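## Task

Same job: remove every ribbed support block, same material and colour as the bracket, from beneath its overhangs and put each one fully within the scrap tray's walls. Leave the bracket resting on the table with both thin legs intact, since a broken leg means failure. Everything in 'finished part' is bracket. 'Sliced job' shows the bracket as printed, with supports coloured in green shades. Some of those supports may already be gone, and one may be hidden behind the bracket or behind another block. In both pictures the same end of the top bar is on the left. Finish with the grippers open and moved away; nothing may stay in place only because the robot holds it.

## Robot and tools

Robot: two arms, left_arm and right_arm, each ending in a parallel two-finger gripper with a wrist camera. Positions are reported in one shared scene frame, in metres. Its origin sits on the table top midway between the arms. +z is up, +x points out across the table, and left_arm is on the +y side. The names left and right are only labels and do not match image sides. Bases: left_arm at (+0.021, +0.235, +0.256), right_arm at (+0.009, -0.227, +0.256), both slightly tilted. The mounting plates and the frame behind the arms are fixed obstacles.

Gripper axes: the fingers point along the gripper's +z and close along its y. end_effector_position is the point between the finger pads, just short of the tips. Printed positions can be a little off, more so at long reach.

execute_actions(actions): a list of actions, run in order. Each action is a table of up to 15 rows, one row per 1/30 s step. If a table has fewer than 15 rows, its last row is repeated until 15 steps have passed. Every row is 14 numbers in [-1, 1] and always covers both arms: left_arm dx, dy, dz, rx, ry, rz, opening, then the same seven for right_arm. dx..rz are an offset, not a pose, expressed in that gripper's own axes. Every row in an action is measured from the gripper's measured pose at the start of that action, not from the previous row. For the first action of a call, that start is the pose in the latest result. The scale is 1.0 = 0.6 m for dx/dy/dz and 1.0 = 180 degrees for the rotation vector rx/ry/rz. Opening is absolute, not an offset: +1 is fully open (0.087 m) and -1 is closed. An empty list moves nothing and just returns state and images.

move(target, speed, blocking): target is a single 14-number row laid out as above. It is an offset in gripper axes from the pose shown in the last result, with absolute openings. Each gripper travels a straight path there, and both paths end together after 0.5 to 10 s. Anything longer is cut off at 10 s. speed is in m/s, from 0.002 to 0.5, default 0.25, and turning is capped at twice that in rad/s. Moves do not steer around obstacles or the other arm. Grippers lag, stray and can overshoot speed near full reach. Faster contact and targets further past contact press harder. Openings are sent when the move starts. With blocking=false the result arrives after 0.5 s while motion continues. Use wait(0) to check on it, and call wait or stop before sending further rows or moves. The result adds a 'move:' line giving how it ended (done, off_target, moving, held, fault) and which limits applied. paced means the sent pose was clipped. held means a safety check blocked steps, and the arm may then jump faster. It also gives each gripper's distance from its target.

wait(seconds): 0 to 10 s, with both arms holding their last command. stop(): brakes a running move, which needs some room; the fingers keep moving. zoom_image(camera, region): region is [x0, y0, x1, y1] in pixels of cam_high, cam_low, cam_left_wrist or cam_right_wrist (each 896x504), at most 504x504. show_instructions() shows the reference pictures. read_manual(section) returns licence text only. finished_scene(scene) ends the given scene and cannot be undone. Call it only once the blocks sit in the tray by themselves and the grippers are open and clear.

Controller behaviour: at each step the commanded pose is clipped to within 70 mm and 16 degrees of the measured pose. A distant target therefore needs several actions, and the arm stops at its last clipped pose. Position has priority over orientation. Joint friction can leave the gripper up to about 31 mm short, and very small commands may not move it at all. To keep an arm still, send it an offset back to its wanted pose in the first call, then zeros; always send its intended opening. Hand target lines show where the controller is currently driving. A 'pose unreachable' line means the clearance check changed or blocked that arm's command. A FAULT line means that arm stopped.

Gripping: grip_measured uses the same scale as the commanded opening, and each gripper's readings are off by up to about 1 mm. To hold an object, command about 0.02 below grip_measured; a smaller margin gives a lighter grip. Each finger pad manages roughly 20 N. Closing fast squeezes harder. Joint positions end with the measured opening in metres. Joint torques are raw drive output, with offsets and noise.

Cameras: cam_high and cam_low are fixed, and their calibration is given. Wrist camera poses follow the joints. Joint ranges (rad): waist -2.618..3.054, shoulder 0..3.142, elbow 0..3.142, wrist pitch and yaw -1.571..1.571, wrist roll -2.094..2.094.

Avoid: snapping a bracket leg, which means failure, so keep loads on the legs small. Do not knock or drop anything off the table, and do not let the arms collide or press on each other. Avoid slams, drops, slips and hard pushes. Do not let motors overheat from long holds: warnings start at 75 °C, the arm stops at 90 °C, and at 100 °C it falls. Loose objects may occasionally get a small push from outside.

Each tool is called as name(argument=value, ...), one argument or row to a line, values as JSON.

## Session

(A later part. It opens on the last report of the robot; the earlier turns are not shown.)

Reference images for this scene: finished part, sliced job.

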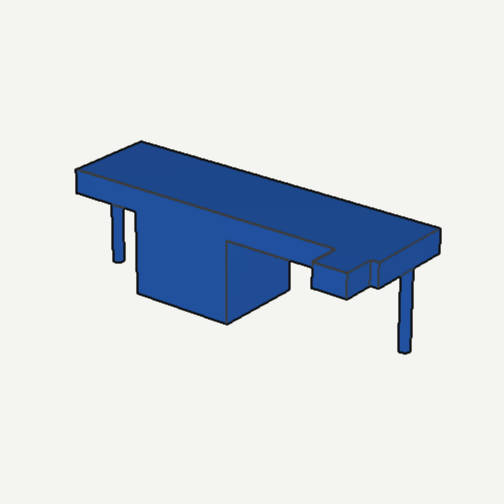

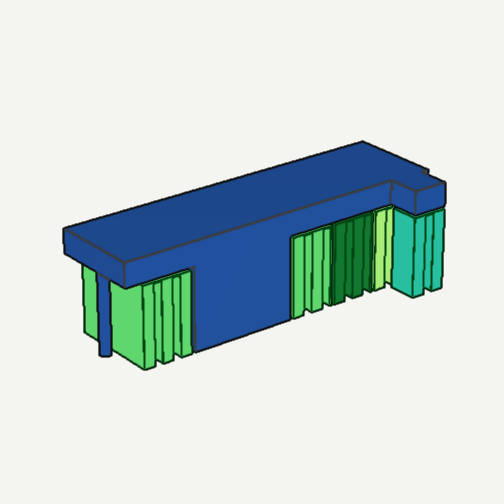

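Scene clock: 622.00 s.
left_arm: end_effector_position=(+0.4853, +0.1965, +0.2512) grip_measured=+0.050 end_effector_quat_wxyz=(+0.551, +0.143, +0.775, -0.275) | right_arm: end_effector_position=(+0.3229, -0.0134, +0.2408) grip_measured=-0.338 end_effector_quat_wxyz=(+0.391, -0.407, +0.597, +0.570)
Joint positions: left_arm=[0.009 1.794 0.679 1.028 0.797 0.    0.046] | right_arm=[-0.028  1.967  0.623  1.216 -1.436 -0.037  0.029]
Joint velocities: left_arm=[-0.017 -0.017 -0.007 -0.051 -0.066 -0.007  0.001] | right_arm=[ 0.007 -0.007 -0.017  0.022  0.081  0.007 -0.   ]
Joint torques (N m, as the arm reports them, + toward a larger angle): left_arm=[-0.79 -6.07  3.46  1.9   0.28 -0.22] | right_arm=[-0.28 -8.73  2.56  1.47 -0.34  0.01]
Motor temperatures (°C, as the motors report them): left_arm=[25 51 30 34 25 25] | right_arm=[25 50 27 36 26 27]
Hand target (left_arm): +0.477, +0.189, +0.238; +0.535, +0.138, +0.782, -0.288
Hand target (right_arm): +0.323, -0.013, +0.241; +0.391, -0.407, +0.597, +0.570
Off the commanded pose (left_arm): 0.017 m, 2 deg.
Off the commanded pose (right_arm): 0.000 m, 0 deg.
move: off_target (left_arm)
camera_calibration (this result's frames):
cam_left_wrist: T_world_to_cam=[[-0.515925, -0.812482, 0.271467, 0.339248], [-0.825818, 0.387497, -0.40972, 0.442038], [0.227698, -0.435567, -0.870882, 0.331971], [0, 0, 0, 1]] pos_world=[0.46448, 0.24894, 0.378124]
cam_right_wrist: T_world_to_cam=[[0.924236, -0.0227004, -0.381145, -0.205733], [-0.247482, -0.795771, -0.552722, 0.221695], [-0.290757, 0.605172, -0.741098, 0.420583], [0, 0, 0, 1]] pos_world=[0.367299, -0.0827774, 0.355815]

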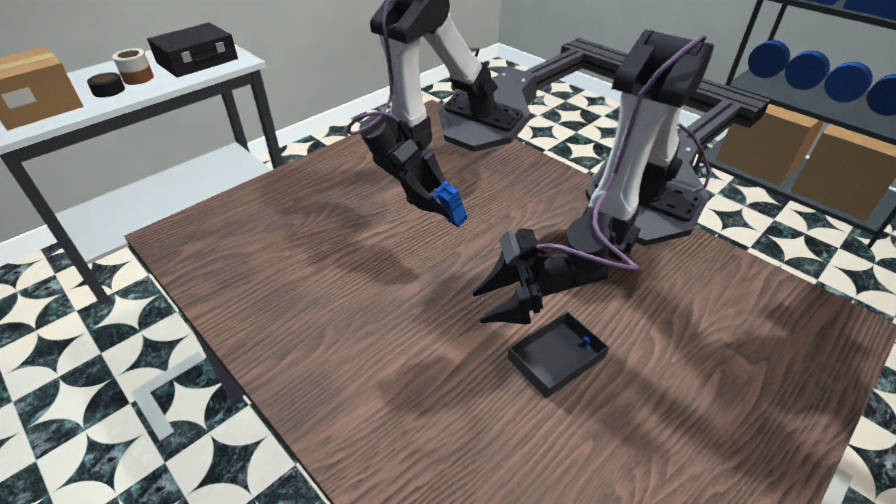

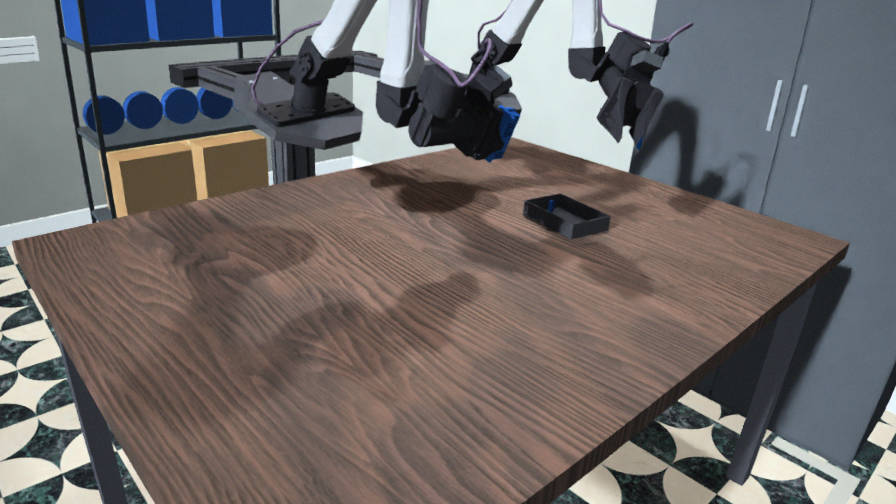

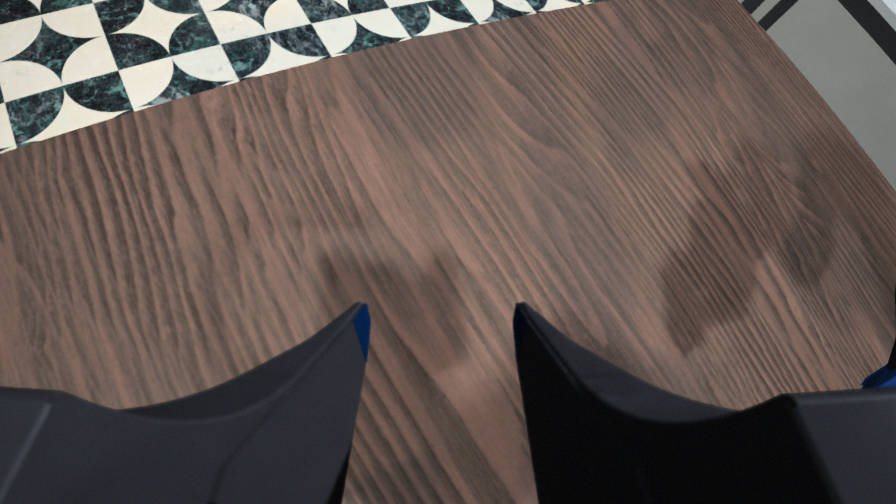

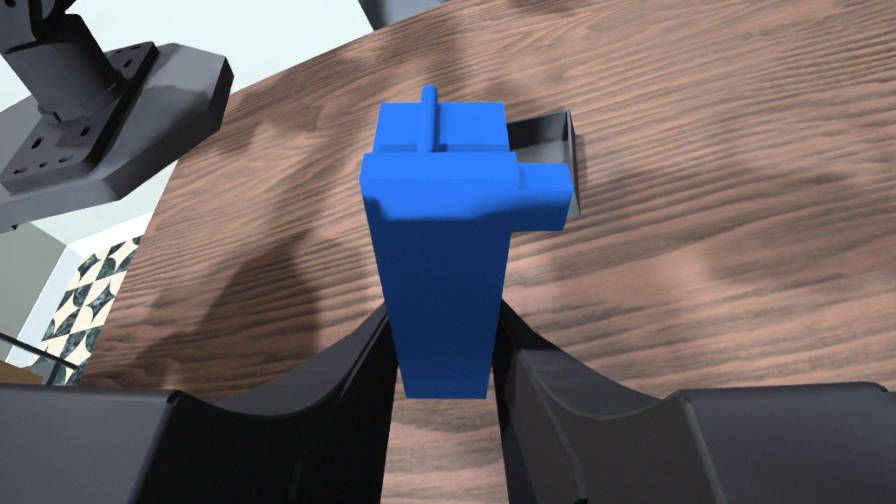

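move(
  target=[0.0295,-0.309,-0.0375,0.2804,0.0084,-0.0011,0.05, 0,0,0,0,0,0,-0.44],
  speed=0.3,
)

Scene clock: 638.27 s.
left_arm: end_effector_position=(+0.3698, +0.0614, +0.2994) grip_measured=+0.050 end_effector_quat_wxyz=(+0.440, +0.371, +0.590, -0.566) | right_arm: end_effector_position=(+0.3229, -0.0134, +0.2408) grip_measured=-0.338 end_effector_quat_wxyz=(+0.391, -0.407, +0.597, +0.570)
Joint positions: left_arm=[-0.195  1.794  0.666  1.031  1.458  0.029  0.046] | right_arm=[-0.028  1.967  0.623  1.216 -1.436 -0.037  0.029]
Joint velocities: left_arm=[ 0.007 -0.002 -0.007  0.022 -0.007 -0.037  0.001] | right_arm=[-0.012 -0.007 -0.007  0.007 -0.051  0.037 -0.001]
Joint torques (N m, as the arm reports them, + toward a larger angle): left_arm=[-1.25 -5.49  3.95  1.39  0.36 -0.07] | right_arm=[-0.26 -8.68  2.63  1.48 -0.34  0.  ]
Motor temperatures (°C, as the motors report them): left_arm=[25 49 30 37 25 25] | right_arm=[25 50 27 36 26 27]
Hand target (left_arm): +0.364, +0.058, +0.290; +0.425, +0.366, +0.592, -0.578
Hand target (right_arm): +0.323, -0.013, +0.241; +0.391, -0.407, +0.597, +0.570
Off the commanded pose (left_arm): 0.011 m, 2 deg.
Off the commanded pose (right_arm): 0.000 m, 0 deg.
move: off_target (left_arm)
camera_calibration (this result's frames):
cam_left_wrist: T_world_to_cam=[[-0.933834, -0.0901736, 0.346155, 0.24465], [-0.300508, 0.722686, -0.62243, 0.267552], [-0.194035, -0.685269, -0.701967, 0.462125], [0, 0, 0, 1]] pos_world=[0.398533, 0.145385, 0.406242]
cam_right_wrist: T_world_to_cam=[[0.924236, -0.0227004, -0.381145, -0.205733], [-0.247482, -0.795771, -0.552722, 0.221695], [-0.290757, 0.605172, -0.741098, 0.420583], [0, 0, 0, 1]] pos_world=[0.367299, -0.0827774, 0.355815]

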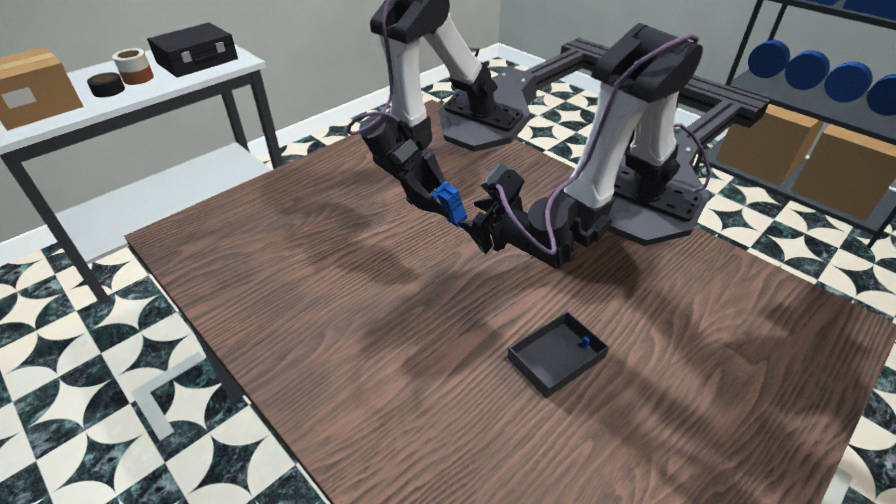

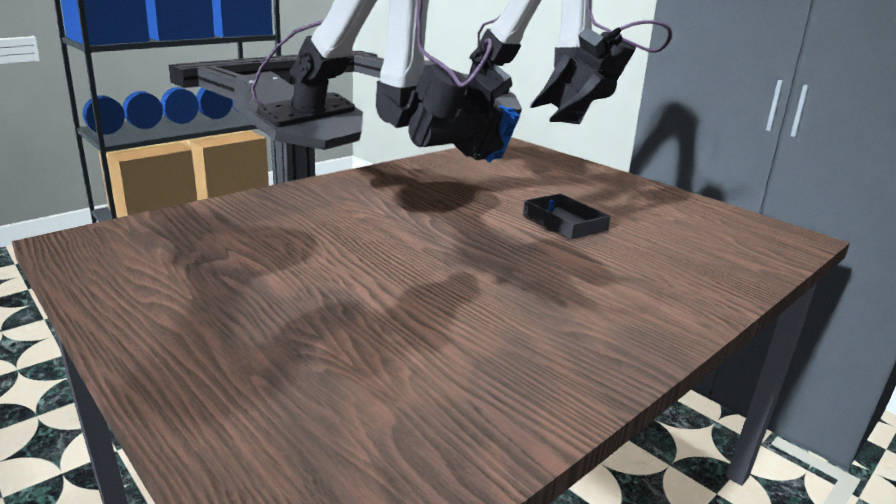

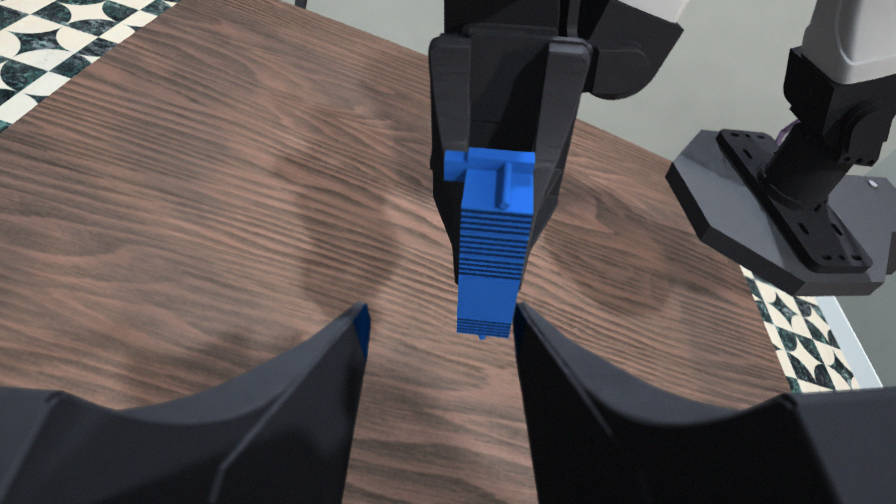

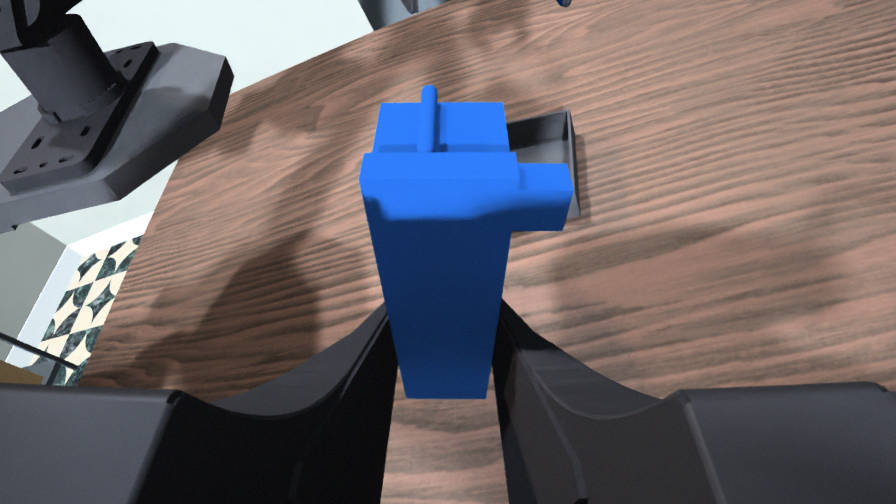

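zoom_image(
  camera="cam_left_wrist",
  region=[400, 130, 600, 350],
)

Region (400, 130, 600, 350) of cam_left_wrist's 896x504 image, scaled by 2.291, with more detail than that image has; it fills the left 458 columns of this view, and the rest is white.

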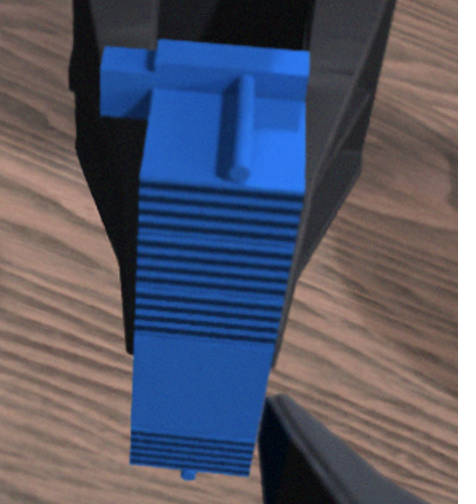

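move(
  target=[0.0317,-0.0288,0.0675,0.0255,0,0,0.05, 0,0,0,0,0,0,-0.44],
  speed=0.08,
)

Scene clock: 682.57 s.
left_arm: end_effector_position=(+0.3569, +0.0210, +0.2989) grip_measured=+0.050 end_effector_quat_wxyz=(+0.437, +0.398, +0.557, -0.583) | right_arm: end_effector_position=(+0.3229, -0.0134, +0.2408) grip_measured=-0.338 end_effector_quat_wxyz=(+0.391, -0.407, +0.597, +0.570)
Joint positions: left_arm=[-0.32   1.862  0.666  1.189  1.416 -0.023  0.046] | right_arm=[-0.028  1.967  0.623  1.216 -1.436 -0.037  0.029]
Joint velocities: left_arm=[ 0.007 -0.007  0.002  0.11  -0.037 -0.095 -0.001] | right_arm=[ 0.007  0.012  0.007  0.051 -0.037  0.007 -0.001]
Joint torques (N m, as the arm reports them, + toward a larger angle): left_arm=[-1.37 -6.05  2.43  1.57  0.14 -0.19] | right_arm=[-0.27 -8.76  2.57  1.45 -0.34  0.  ]
Motor temperatures (°C, as the motors report them): left_arm=[25 45 30 36 25 25] | right_arm=[25 50 27 37 26 27]
Hand target (left_arm): +0.351, +0.018, +0.289; +0.425, +0.388, +0.566, -0.590
Hand target (right_arm): +0.323, -0.013, +0.241; +0.391, -0.407, +0.597, +0.570
Off the commanded pose (left_arm): 0.012 m, 2 deg.
Off the commanded pose (right_arm): 0.000 m, 0 deg.
move: off_target (left_arm)
camera_calibration (this result's frames):
cam_left_wrist: T_world_to_cam=[[-0.951761, -0.010199, 0.306672, 0.245703], [-0.218826, 0.723178, -0.655079, 0.273236], [-0.215097, -0.690586, -0.690524, 0.435805], [0, 0, 0, 1]] pos_world=[0.387382, 0.105868, 0.404575]
cam_right_wrist: T_world_to_cam=[[0.924236, -0.0227004, -0.381145, -0.205733], [-0.247482, -0.795771, -0.552722, 0.221695], [-0.290757, 0.605172, -0.741098, 0.420583], [0, 0, 0, 1]] pos_world=[0.367299, -0.0827774, 0.355815]

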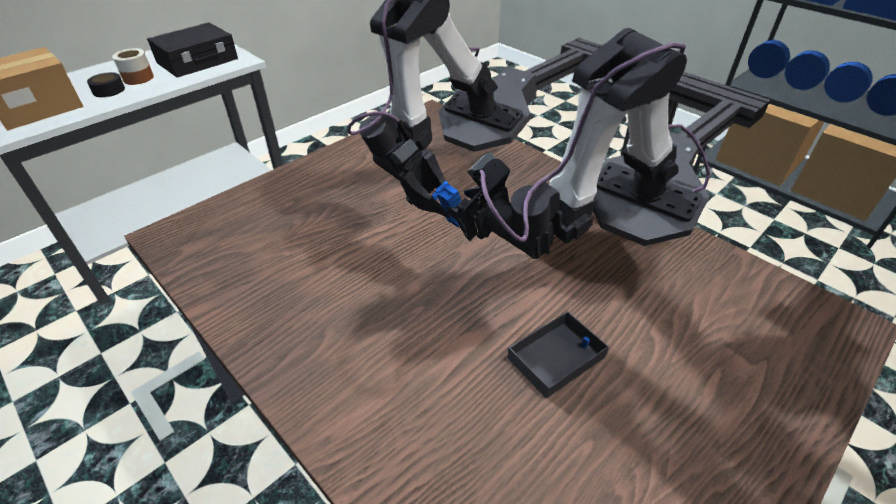

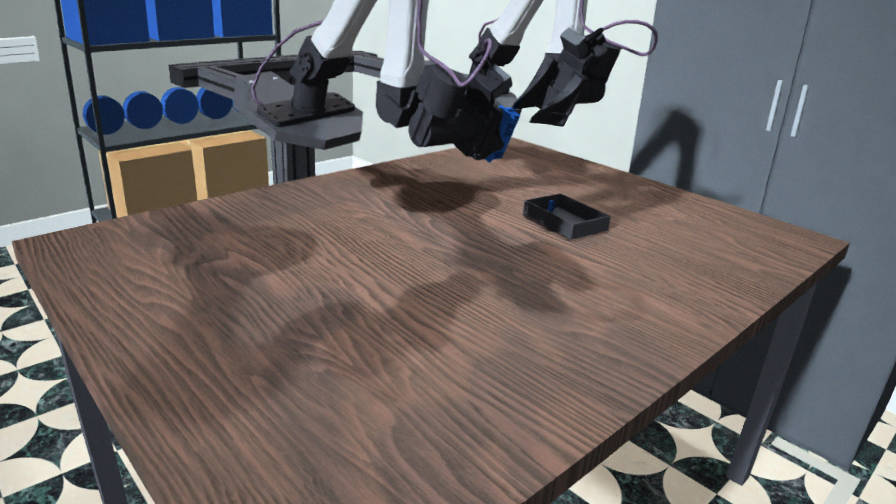

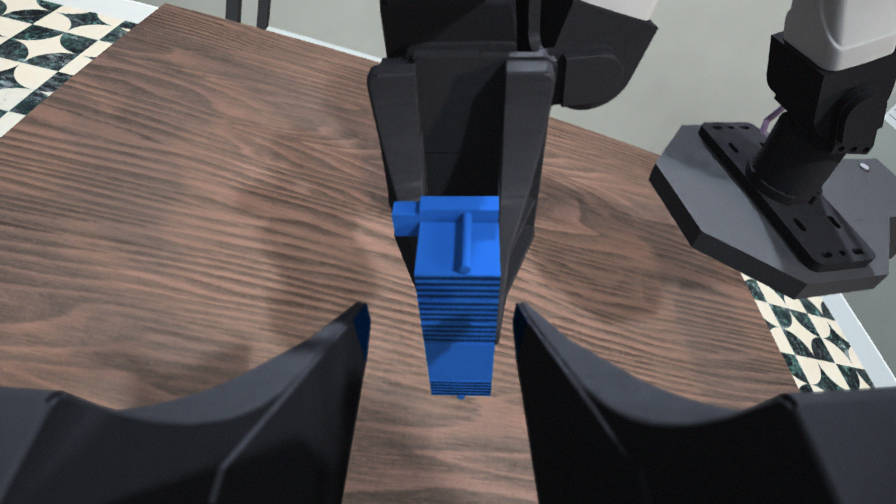

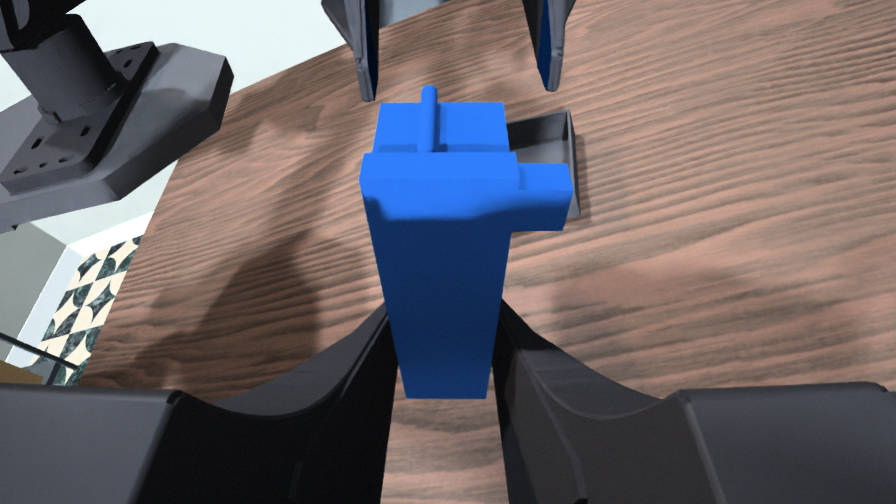

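zoom_image(
  camera="cam_left_wrist",
  region=[340, 180, 560, 410],
)

zoom_image(
  camera="cam_low",
  region=[440, 50, 640, 180],
)

Region (340, 180, 560, 410) of cam_left_wrist's 896x504 image, scaled by 2.191, with more detail than that image has; it fills the left 482 columns of this view, and the rest is white.

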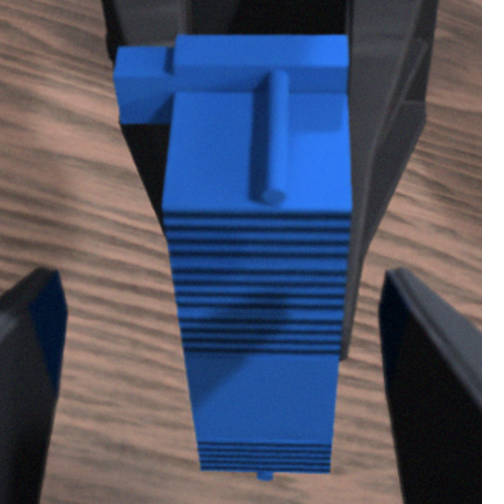

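Region (440, 50, 640, 180) of cam_low's 896x504 image, scaled by 2.520, with more detail than that image has; it fills the top 328 rows of this view, and the rest is white.

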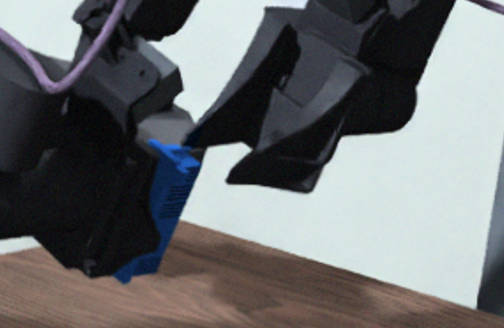

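zoom_image(
  camera="cam_left_wrist",
  region=[405, 265, 505, 350],
)

Region (405, 265, 505, 350) of cam_left_wrist's 896x504 image, scaled by 5.040, with more detail than that image has; it fills the top 428 rows of this view, and the rest is white.

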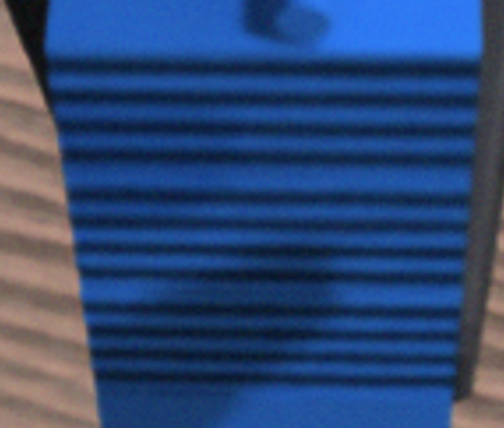

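move(
  target=[0.0167,-0.0073,0.0187,0,0.0059,-0.0139,0.05, -0.0003,0.0088,0.0001,-0.0095,0,0,-0.44],
  speed=0.03,
)

Scene clock: 729.07 s.
left_arm: end_effector_position=(+0.3537, +0.0120, +0.2960) grip_measured=+0.050 end_effector_quat_wxyz=(+0.431, +0.397, +0.561, -0.585) | right_arm: end_effector_position=(+0.3198, -0.0133, +0.2422) grip_measured=-0.338 end_effector_quat_wxyz=(+0.387, -0.411, +0.591, +0.576)
Joint positions: left_arm=[-0.349  1.862  0.666  1.151  1.389  0.002  0.046] | right_arm=[-0.028  1.967  0.623  1.216 -1.456 -0.037  0.029]
Joint velocities: left_arm=[ 0.002  0.002 -0.017 -0.007 -0.007  0.037 -0.   ] | right_arm=[ 0.007 -0.002  0.007  0.037  0.022 -0.037  0.   ]
Joint torques (N m, as the arm reports them, + toward a larger angle): left_arm=[-1.69 -7.85  3.51  1.23  0.17 -0.1 ] | right_arm=[-0.23 -8.9   2.65  1.38 -0.45 -0.07]
Motor temperatures (°C, as the motors report them): left_arm=[25 44 30 37 25 25] | right_arm=[25 50 27 37 26 27]
Hand target (left_arm): +0.350, +0.009, +0.291; +0.420, +0.391, +0.569, -0.589
Hand target (right_arm): +0.318, -0.013, +0.243; +0.385, -0.413, +0.589, +0.579
Off the commanded pose (left_arm): 0.007 m, 2 deg.
Off the commanded pose (right_arm): 0.002 m, 1 deg.
move: done
camera_calibration (this result's frames):
cam_left_wrist: T_world_to_cam=[[-0.94799, -0.00803491, 0.318198, 0.238625], [-0.223643, 0.728153, -0.647902, 0.276637], [-0.226491, -0.685368, -0.692079, 0.43134], [0, 0, 0, 1]] pos_world=[0.385777, 0.0961099, 0.401825]
cam_right_wrist: T_world_to_cam=[[0.924311, -0.00286925, -0.381628, -0.201911], [-0.233227, -0.795763, -0.558898, 0.218657], [-0.302082, 0.605601, -0.736202, 0.423081], [0, 0, 0, 1]] pos_world=[0.36543, -0.0827988, 0.356625]

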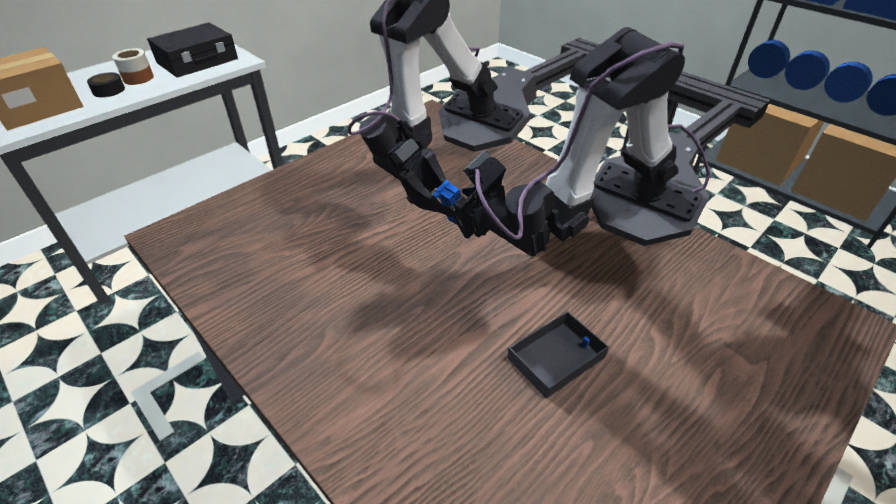

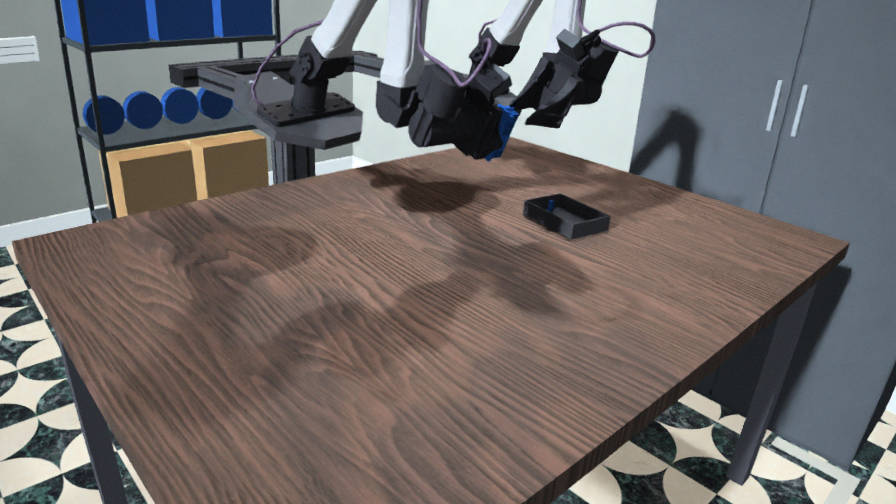

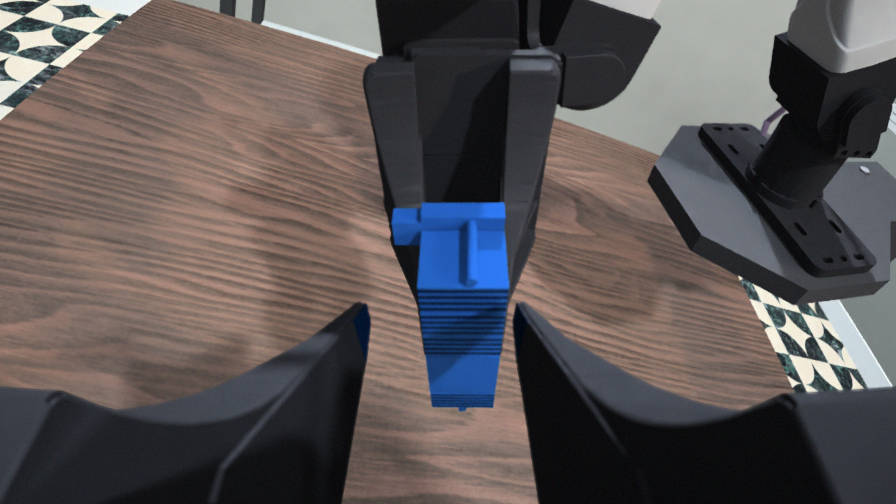

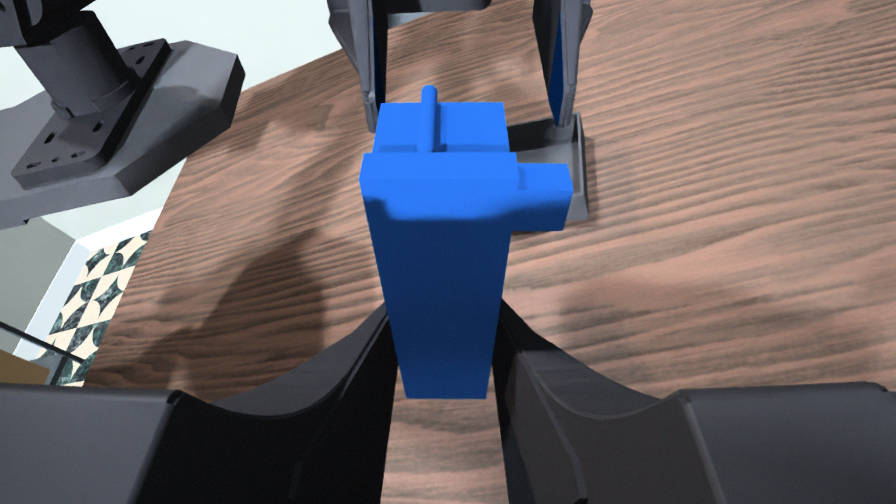

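zoom_image(
  camera="cam_left_wrist",
  region=[350, 270, 540, 370],
)

Region (350, 270, 540, 370) of cam_left_wrist's 896x504 image, scaled by 2.653, with more detail than that image has; it fills the top 265 rows of this view, and the rest is white.

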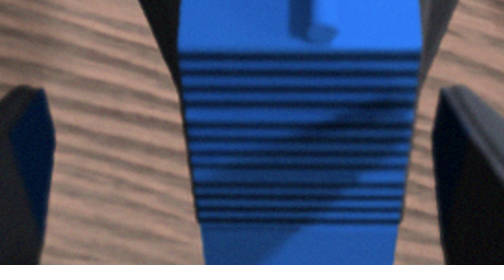

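move(
  target=[0.0185,-0.0115,0.0358,0,0.0076,-0.0154,0.05, 0,0,0,0,0,0,-0.44],
  speed=0.03,
)

Scene clock: 750.60 s.
left_arm: end_effector_position=(+0.3475, -0.0075, +0.2950) grip_measured=+0.050 end_effector_quat_wxyz=(+0.423, +0.397, +0.565, -0.587) | right_arm: end_effector_position=(+0.3196, -0.0133, +0.2422) grip_measured=-0.338 end_effector_quat_wxyz=(+0.387, -0.411, +0.591, +0.576)
Joint positions: left_arm=[-0.413  1.862  0.666  1.121  1.328  0.016  0.046] | right_arm=[-0.028  1.967  0.623  1.216 -1.457 -0.037  0.029]
Joint velocities: left_arm=[-0.012  0.002 -0.017 -0.037 -0.007 -0.022 -0.001] | right_arm=[-0.007  0.002 -0.017 -0.022 -0.037 -0.081  0.   ]
Joint torques (N m, as the arm reports them, + toward a larger angle): left_arm=[-1.72 -7.42  3.63  1.29  0.15 -0.09] | right_arm=[-0.24 -8.76  2.54  1.5  -0.34 -0.01]
Motor temperatures (°C, as the motors report them): left_arm=[25 46 30 36 25 25] | right_arm=[25 50 27 36 26 27]
Hand target (left_arm): +0.344, -0.010, +0.289; +0.411, +0.390, +0.575, -0.591
Hand target (right_arm): +0.320, -0.013, +0.242; +0.387, -0.411, +0.591, +0.576
Off the commanded pose (left_arm): 0.008 m, 2 deg.
Off the commanded pose (right_arm): 0.000 m, 0 deg.
move: done
camera_calibration (this result's frames):
cam_left_wrist: T_world_to_cam=[[-0.943135, -0.00386711, 0.332387, 0.227076], [-0.228029, 0.73509, -0.638471, 0.2876], [-0.241866, -0.677959, -0.694171, 0.421903], [0, 0, 0, 1]] pos_world=[0.381788, 0.0754991, 0.40102]
cam_right_wrist: T_world_to_cam=[[0.924301, -0.00210702, -0.381657, -0.201756], [-0.232688, -0.795756, -0.559132, 0.218543], [-0.302528, 0.605613, -0.736009, 0.423179], [0, 0, 0, 1]] pos_world=[0.365359, -0.0828005, 0.356656]

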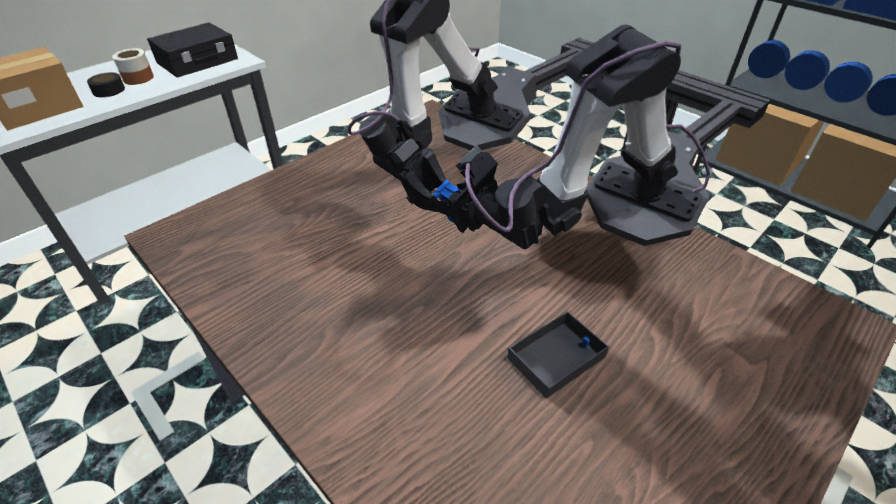

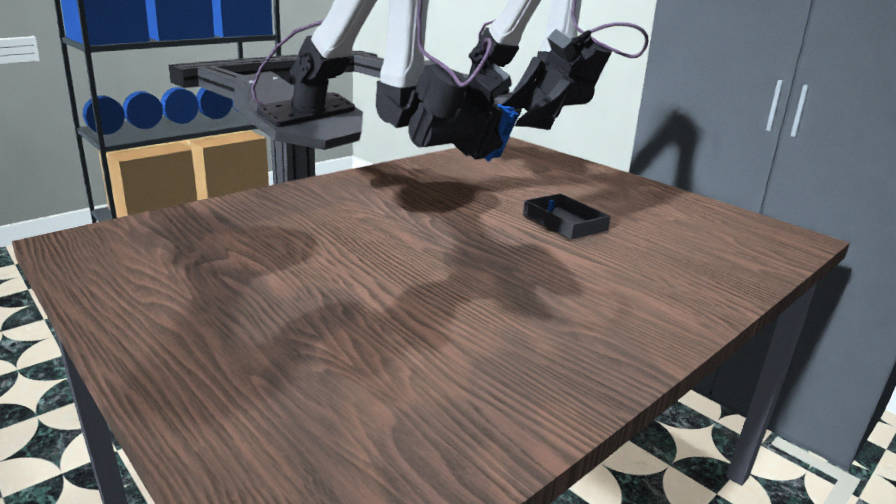

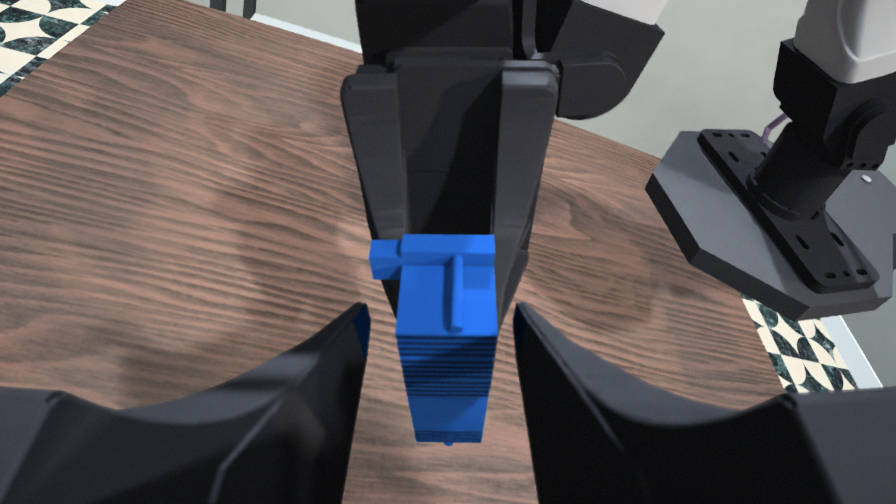

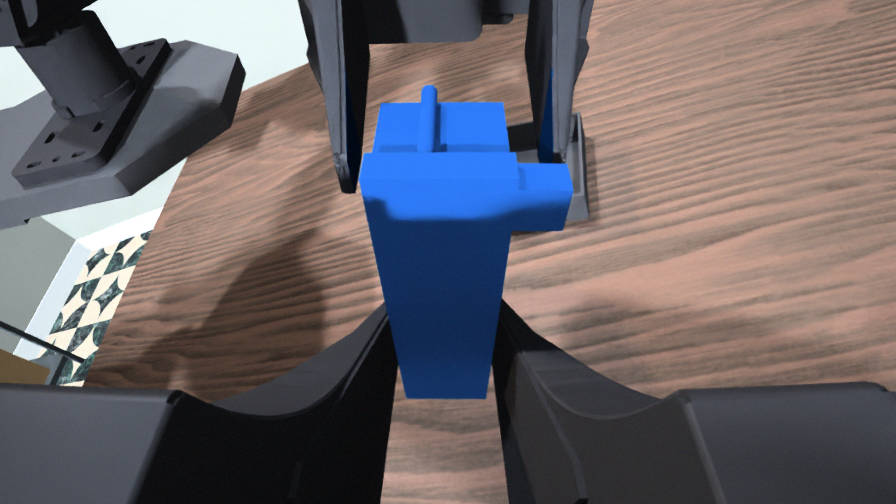

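zoom_image(
  camera="cam_left_wrist",
  region=[345, 290, 545, 410],
)

Region (345, 290, 545, 410) of cam_left_wrist's 896x504 image, scaled by 2.520, with more detail than that image has; it fills the top 302 rows of this view, and the rest is white.

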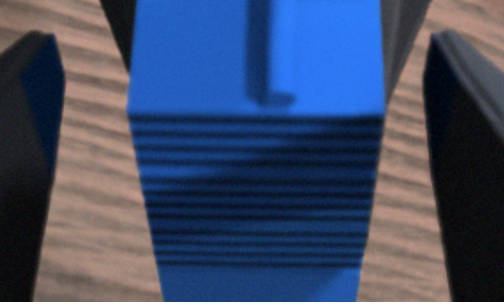

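execute_actions(
  actions=[
    [[0,0,0,0,0,0,0.03,0,0,0,0,0,0,-0.44],[0,0,0,0,0,0,0.00,0,0,0,0,0,0,-0.44],[0,0,0,0,0,0,-0.03,0,0,0,0,0,0,-0.44],[0,0,0,0,0,0,-0.06,0,0,0,0,0,0,-0.44],[0,0,0,0,0,0,-0.09,0,0,0,0,0,0,-0.44],[0,0,0,0,0,0,-0.12,0,0,0,0,0,0,-0.44],[0,0,0,0,0,0,-0.15,0,0,0,0,0,0,-0.44],[0,0,0,0,0,0,-0.18,0,0,0,0,0,0,-0.44],[0,0,0,0,0,0,-0.20,0,0,0,0,0,0,-0.44],[0,0,0,0,0,0,-0.22,0,0,0,0,0,0,-0.44],[0,0,0,0,0,0,-0.24,0,0,0,0,0,0,-0.44],[0,0,0,0,0,0,-0.255,0,0,0,0,0,0,-0.44],[0,0,0,0,0,0,-0.27,0,0,0,0,0,0,-0.44],[0,0,0,0,0,0,-0.28,0,0,0,0,0,0,-0.44],[0,0,0,0,0,0,-0.29,0,0,0,0,0,0,-0.44]],
    [[0,0,0,0,0,0,-0.30,0,0,0,0,0,0,-0.44],[0,0,0,0,0,0,-0.31,0,0,0,0,0,0,-0.44],[0,0,0,0,0,0,-0.32,0,0,0,0,0,0,-0.44],[0,0,0,0,0,0,-0.33,0,0,0,0,0,0,-0.44],[0,0,0,0,0,0,-0.34,0,0,0,0,0,0,-0.44],[0,0,0,0,0,0,-0.35,0,0,0,0,0,0,-0.44],[0,0,0,0,0,0,-0.36,0,0,0,0,0,0,-0.44],[0,0,0,0,0,0,-0.37,0,0,0,0,0,0,-0.44],[0,0,0,0,0,0,-0.38,0,0,0,0,0,0,-0.44],[0,0,0,0,0,0,-0.39,0,0,0,0,0,0,-0.44],[0,0,0,0,0,0,-0.40,0,0,0,0,0,0,-0.44],[0,0,0,0,0,0,-0.41,0,0,0,0,0,0,-0.44],[0,0,0,0,0,0,-0.42,0,0,0,0,0,0,-0.44],[0,0,0,0,0,0,-0.43,0,0,0,0,0,0,-0.44],[0,0,0,0,0,0,-0.44,0,0,0,0,0,0,-0.44]],
  ],
)

Scene clock: 766.37 s.
left_arm: end_effector_position=(+0.3467, -0.0075, +0.2950) grip_measured=-0.364 end_effector_quat_wxyz=(+0.422, +0.397, +0.564, -0.588) | right_arm: end_effector_position=(+0.3203, -0.0133, +0.2419) grip_measured=-0.338 end_effector_quat_wxyz=(+0.387, -0.410, +0.592, +0.575)
Joint positions: left_arm=[-0.413  1.862  0.666  1.118  1.332  0.017  0.028] | right_arm=[-0.028  1.967  0.623  1.216 -1.453 -0.037  0.029]
Joint velocities: left_arm=[-0.002 -0.002 -0.002 -0.081 -0.051 -0.051  0.   ] | right_arm=[-0.002  0.002 -0.002  0.007  0.007 -0.066 -0.   ]
Joint torques (N m, as the arm reports them, + toward a larger angle): left_arm=[-0.83 -7.96  3.85  1.55  0.23 -0.14] | right_arm=[-0.28 -8.69  2.64  1.45 -0.4  -0.01]
Motor temperatures (°C, as the motors report them): left_arm=[25 46 30 36 25 25] | right_arm=[25 49 27 37 26 27]
Hand target (left_arm): +0.347, -0.007, +0.295; +0.422, +0.396, +0.566, -0.587
Hand target (right_arm): +0.320, -0.013, +0.242; +0.387, -0.411, +0.591, +0.576
Off the commanded pose (left_arm): 0.001 m, 0 deg.
Off the commanded pose (right_arm): 0.001 m, 0 deg.
camera_calibration (this result's frames):
cam_left_wrist: T_world_to_cam=[[-0.942599, 0.0000378456, 0.333926, 0.225716], [-0.226193, 0.735567, -0.638575, 0.286749], [-0.245649, -0.677452, -0.693336, 0.422729], [0, 0, 0, 1]] pos_world=[0.381463, 0.0754478, 0.400832]
cam_right_wrist: T_world_to_cam=[[0.924349, -0.00629921, -0.381495, -0.202603], [-0.235655, -0.795787, -0.557844, 0.21917], [-0.300075, 0.605544, -0.737069, 0.422642], [0, 0, 0, 1]] pos_world=[0.365749, -0.0827922, 0.356487]

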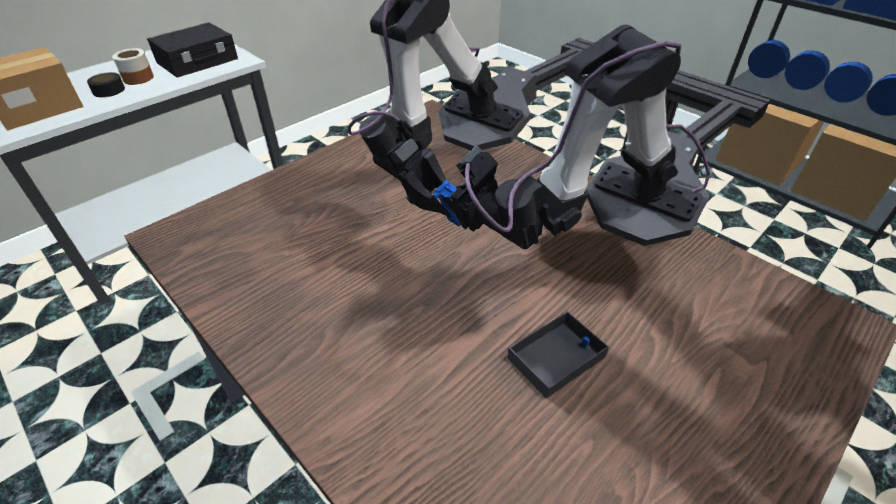

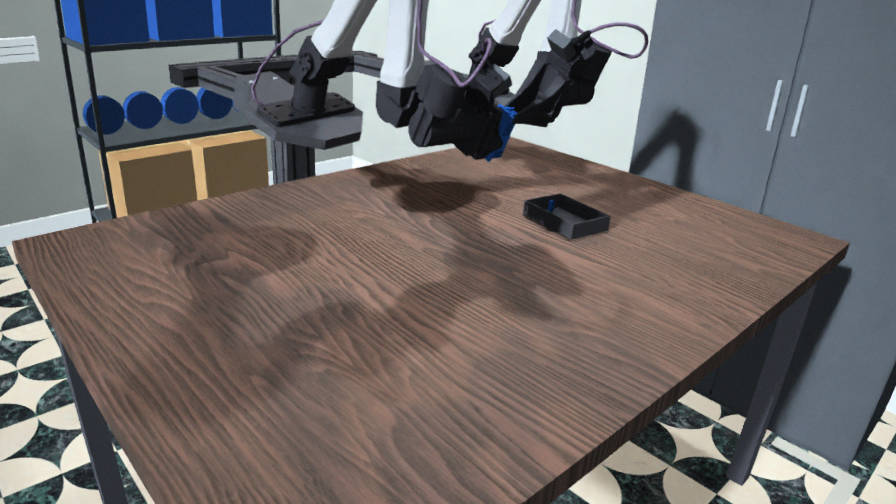

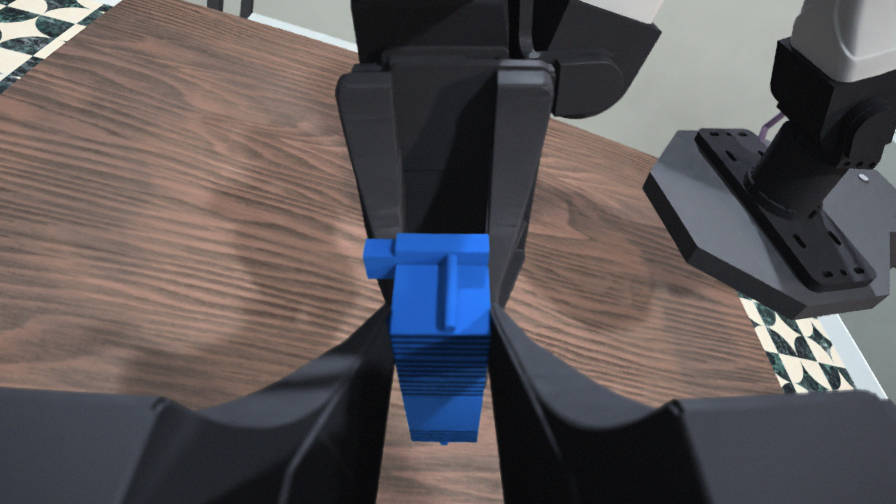

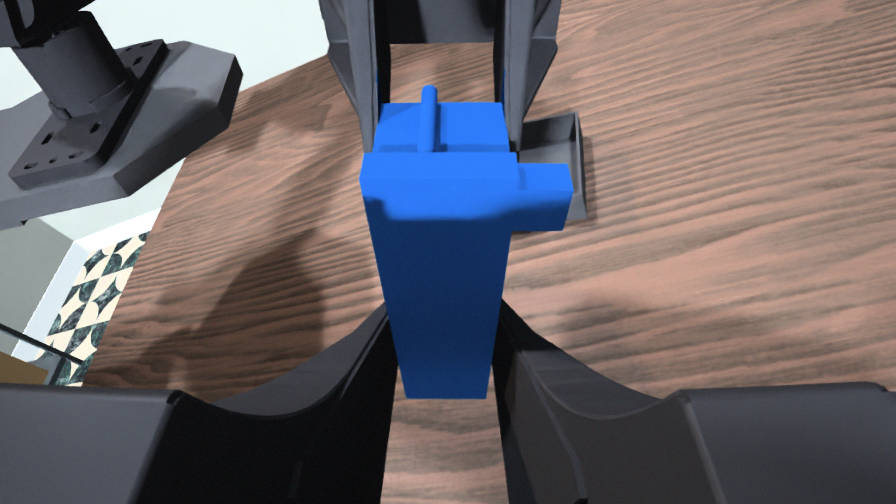

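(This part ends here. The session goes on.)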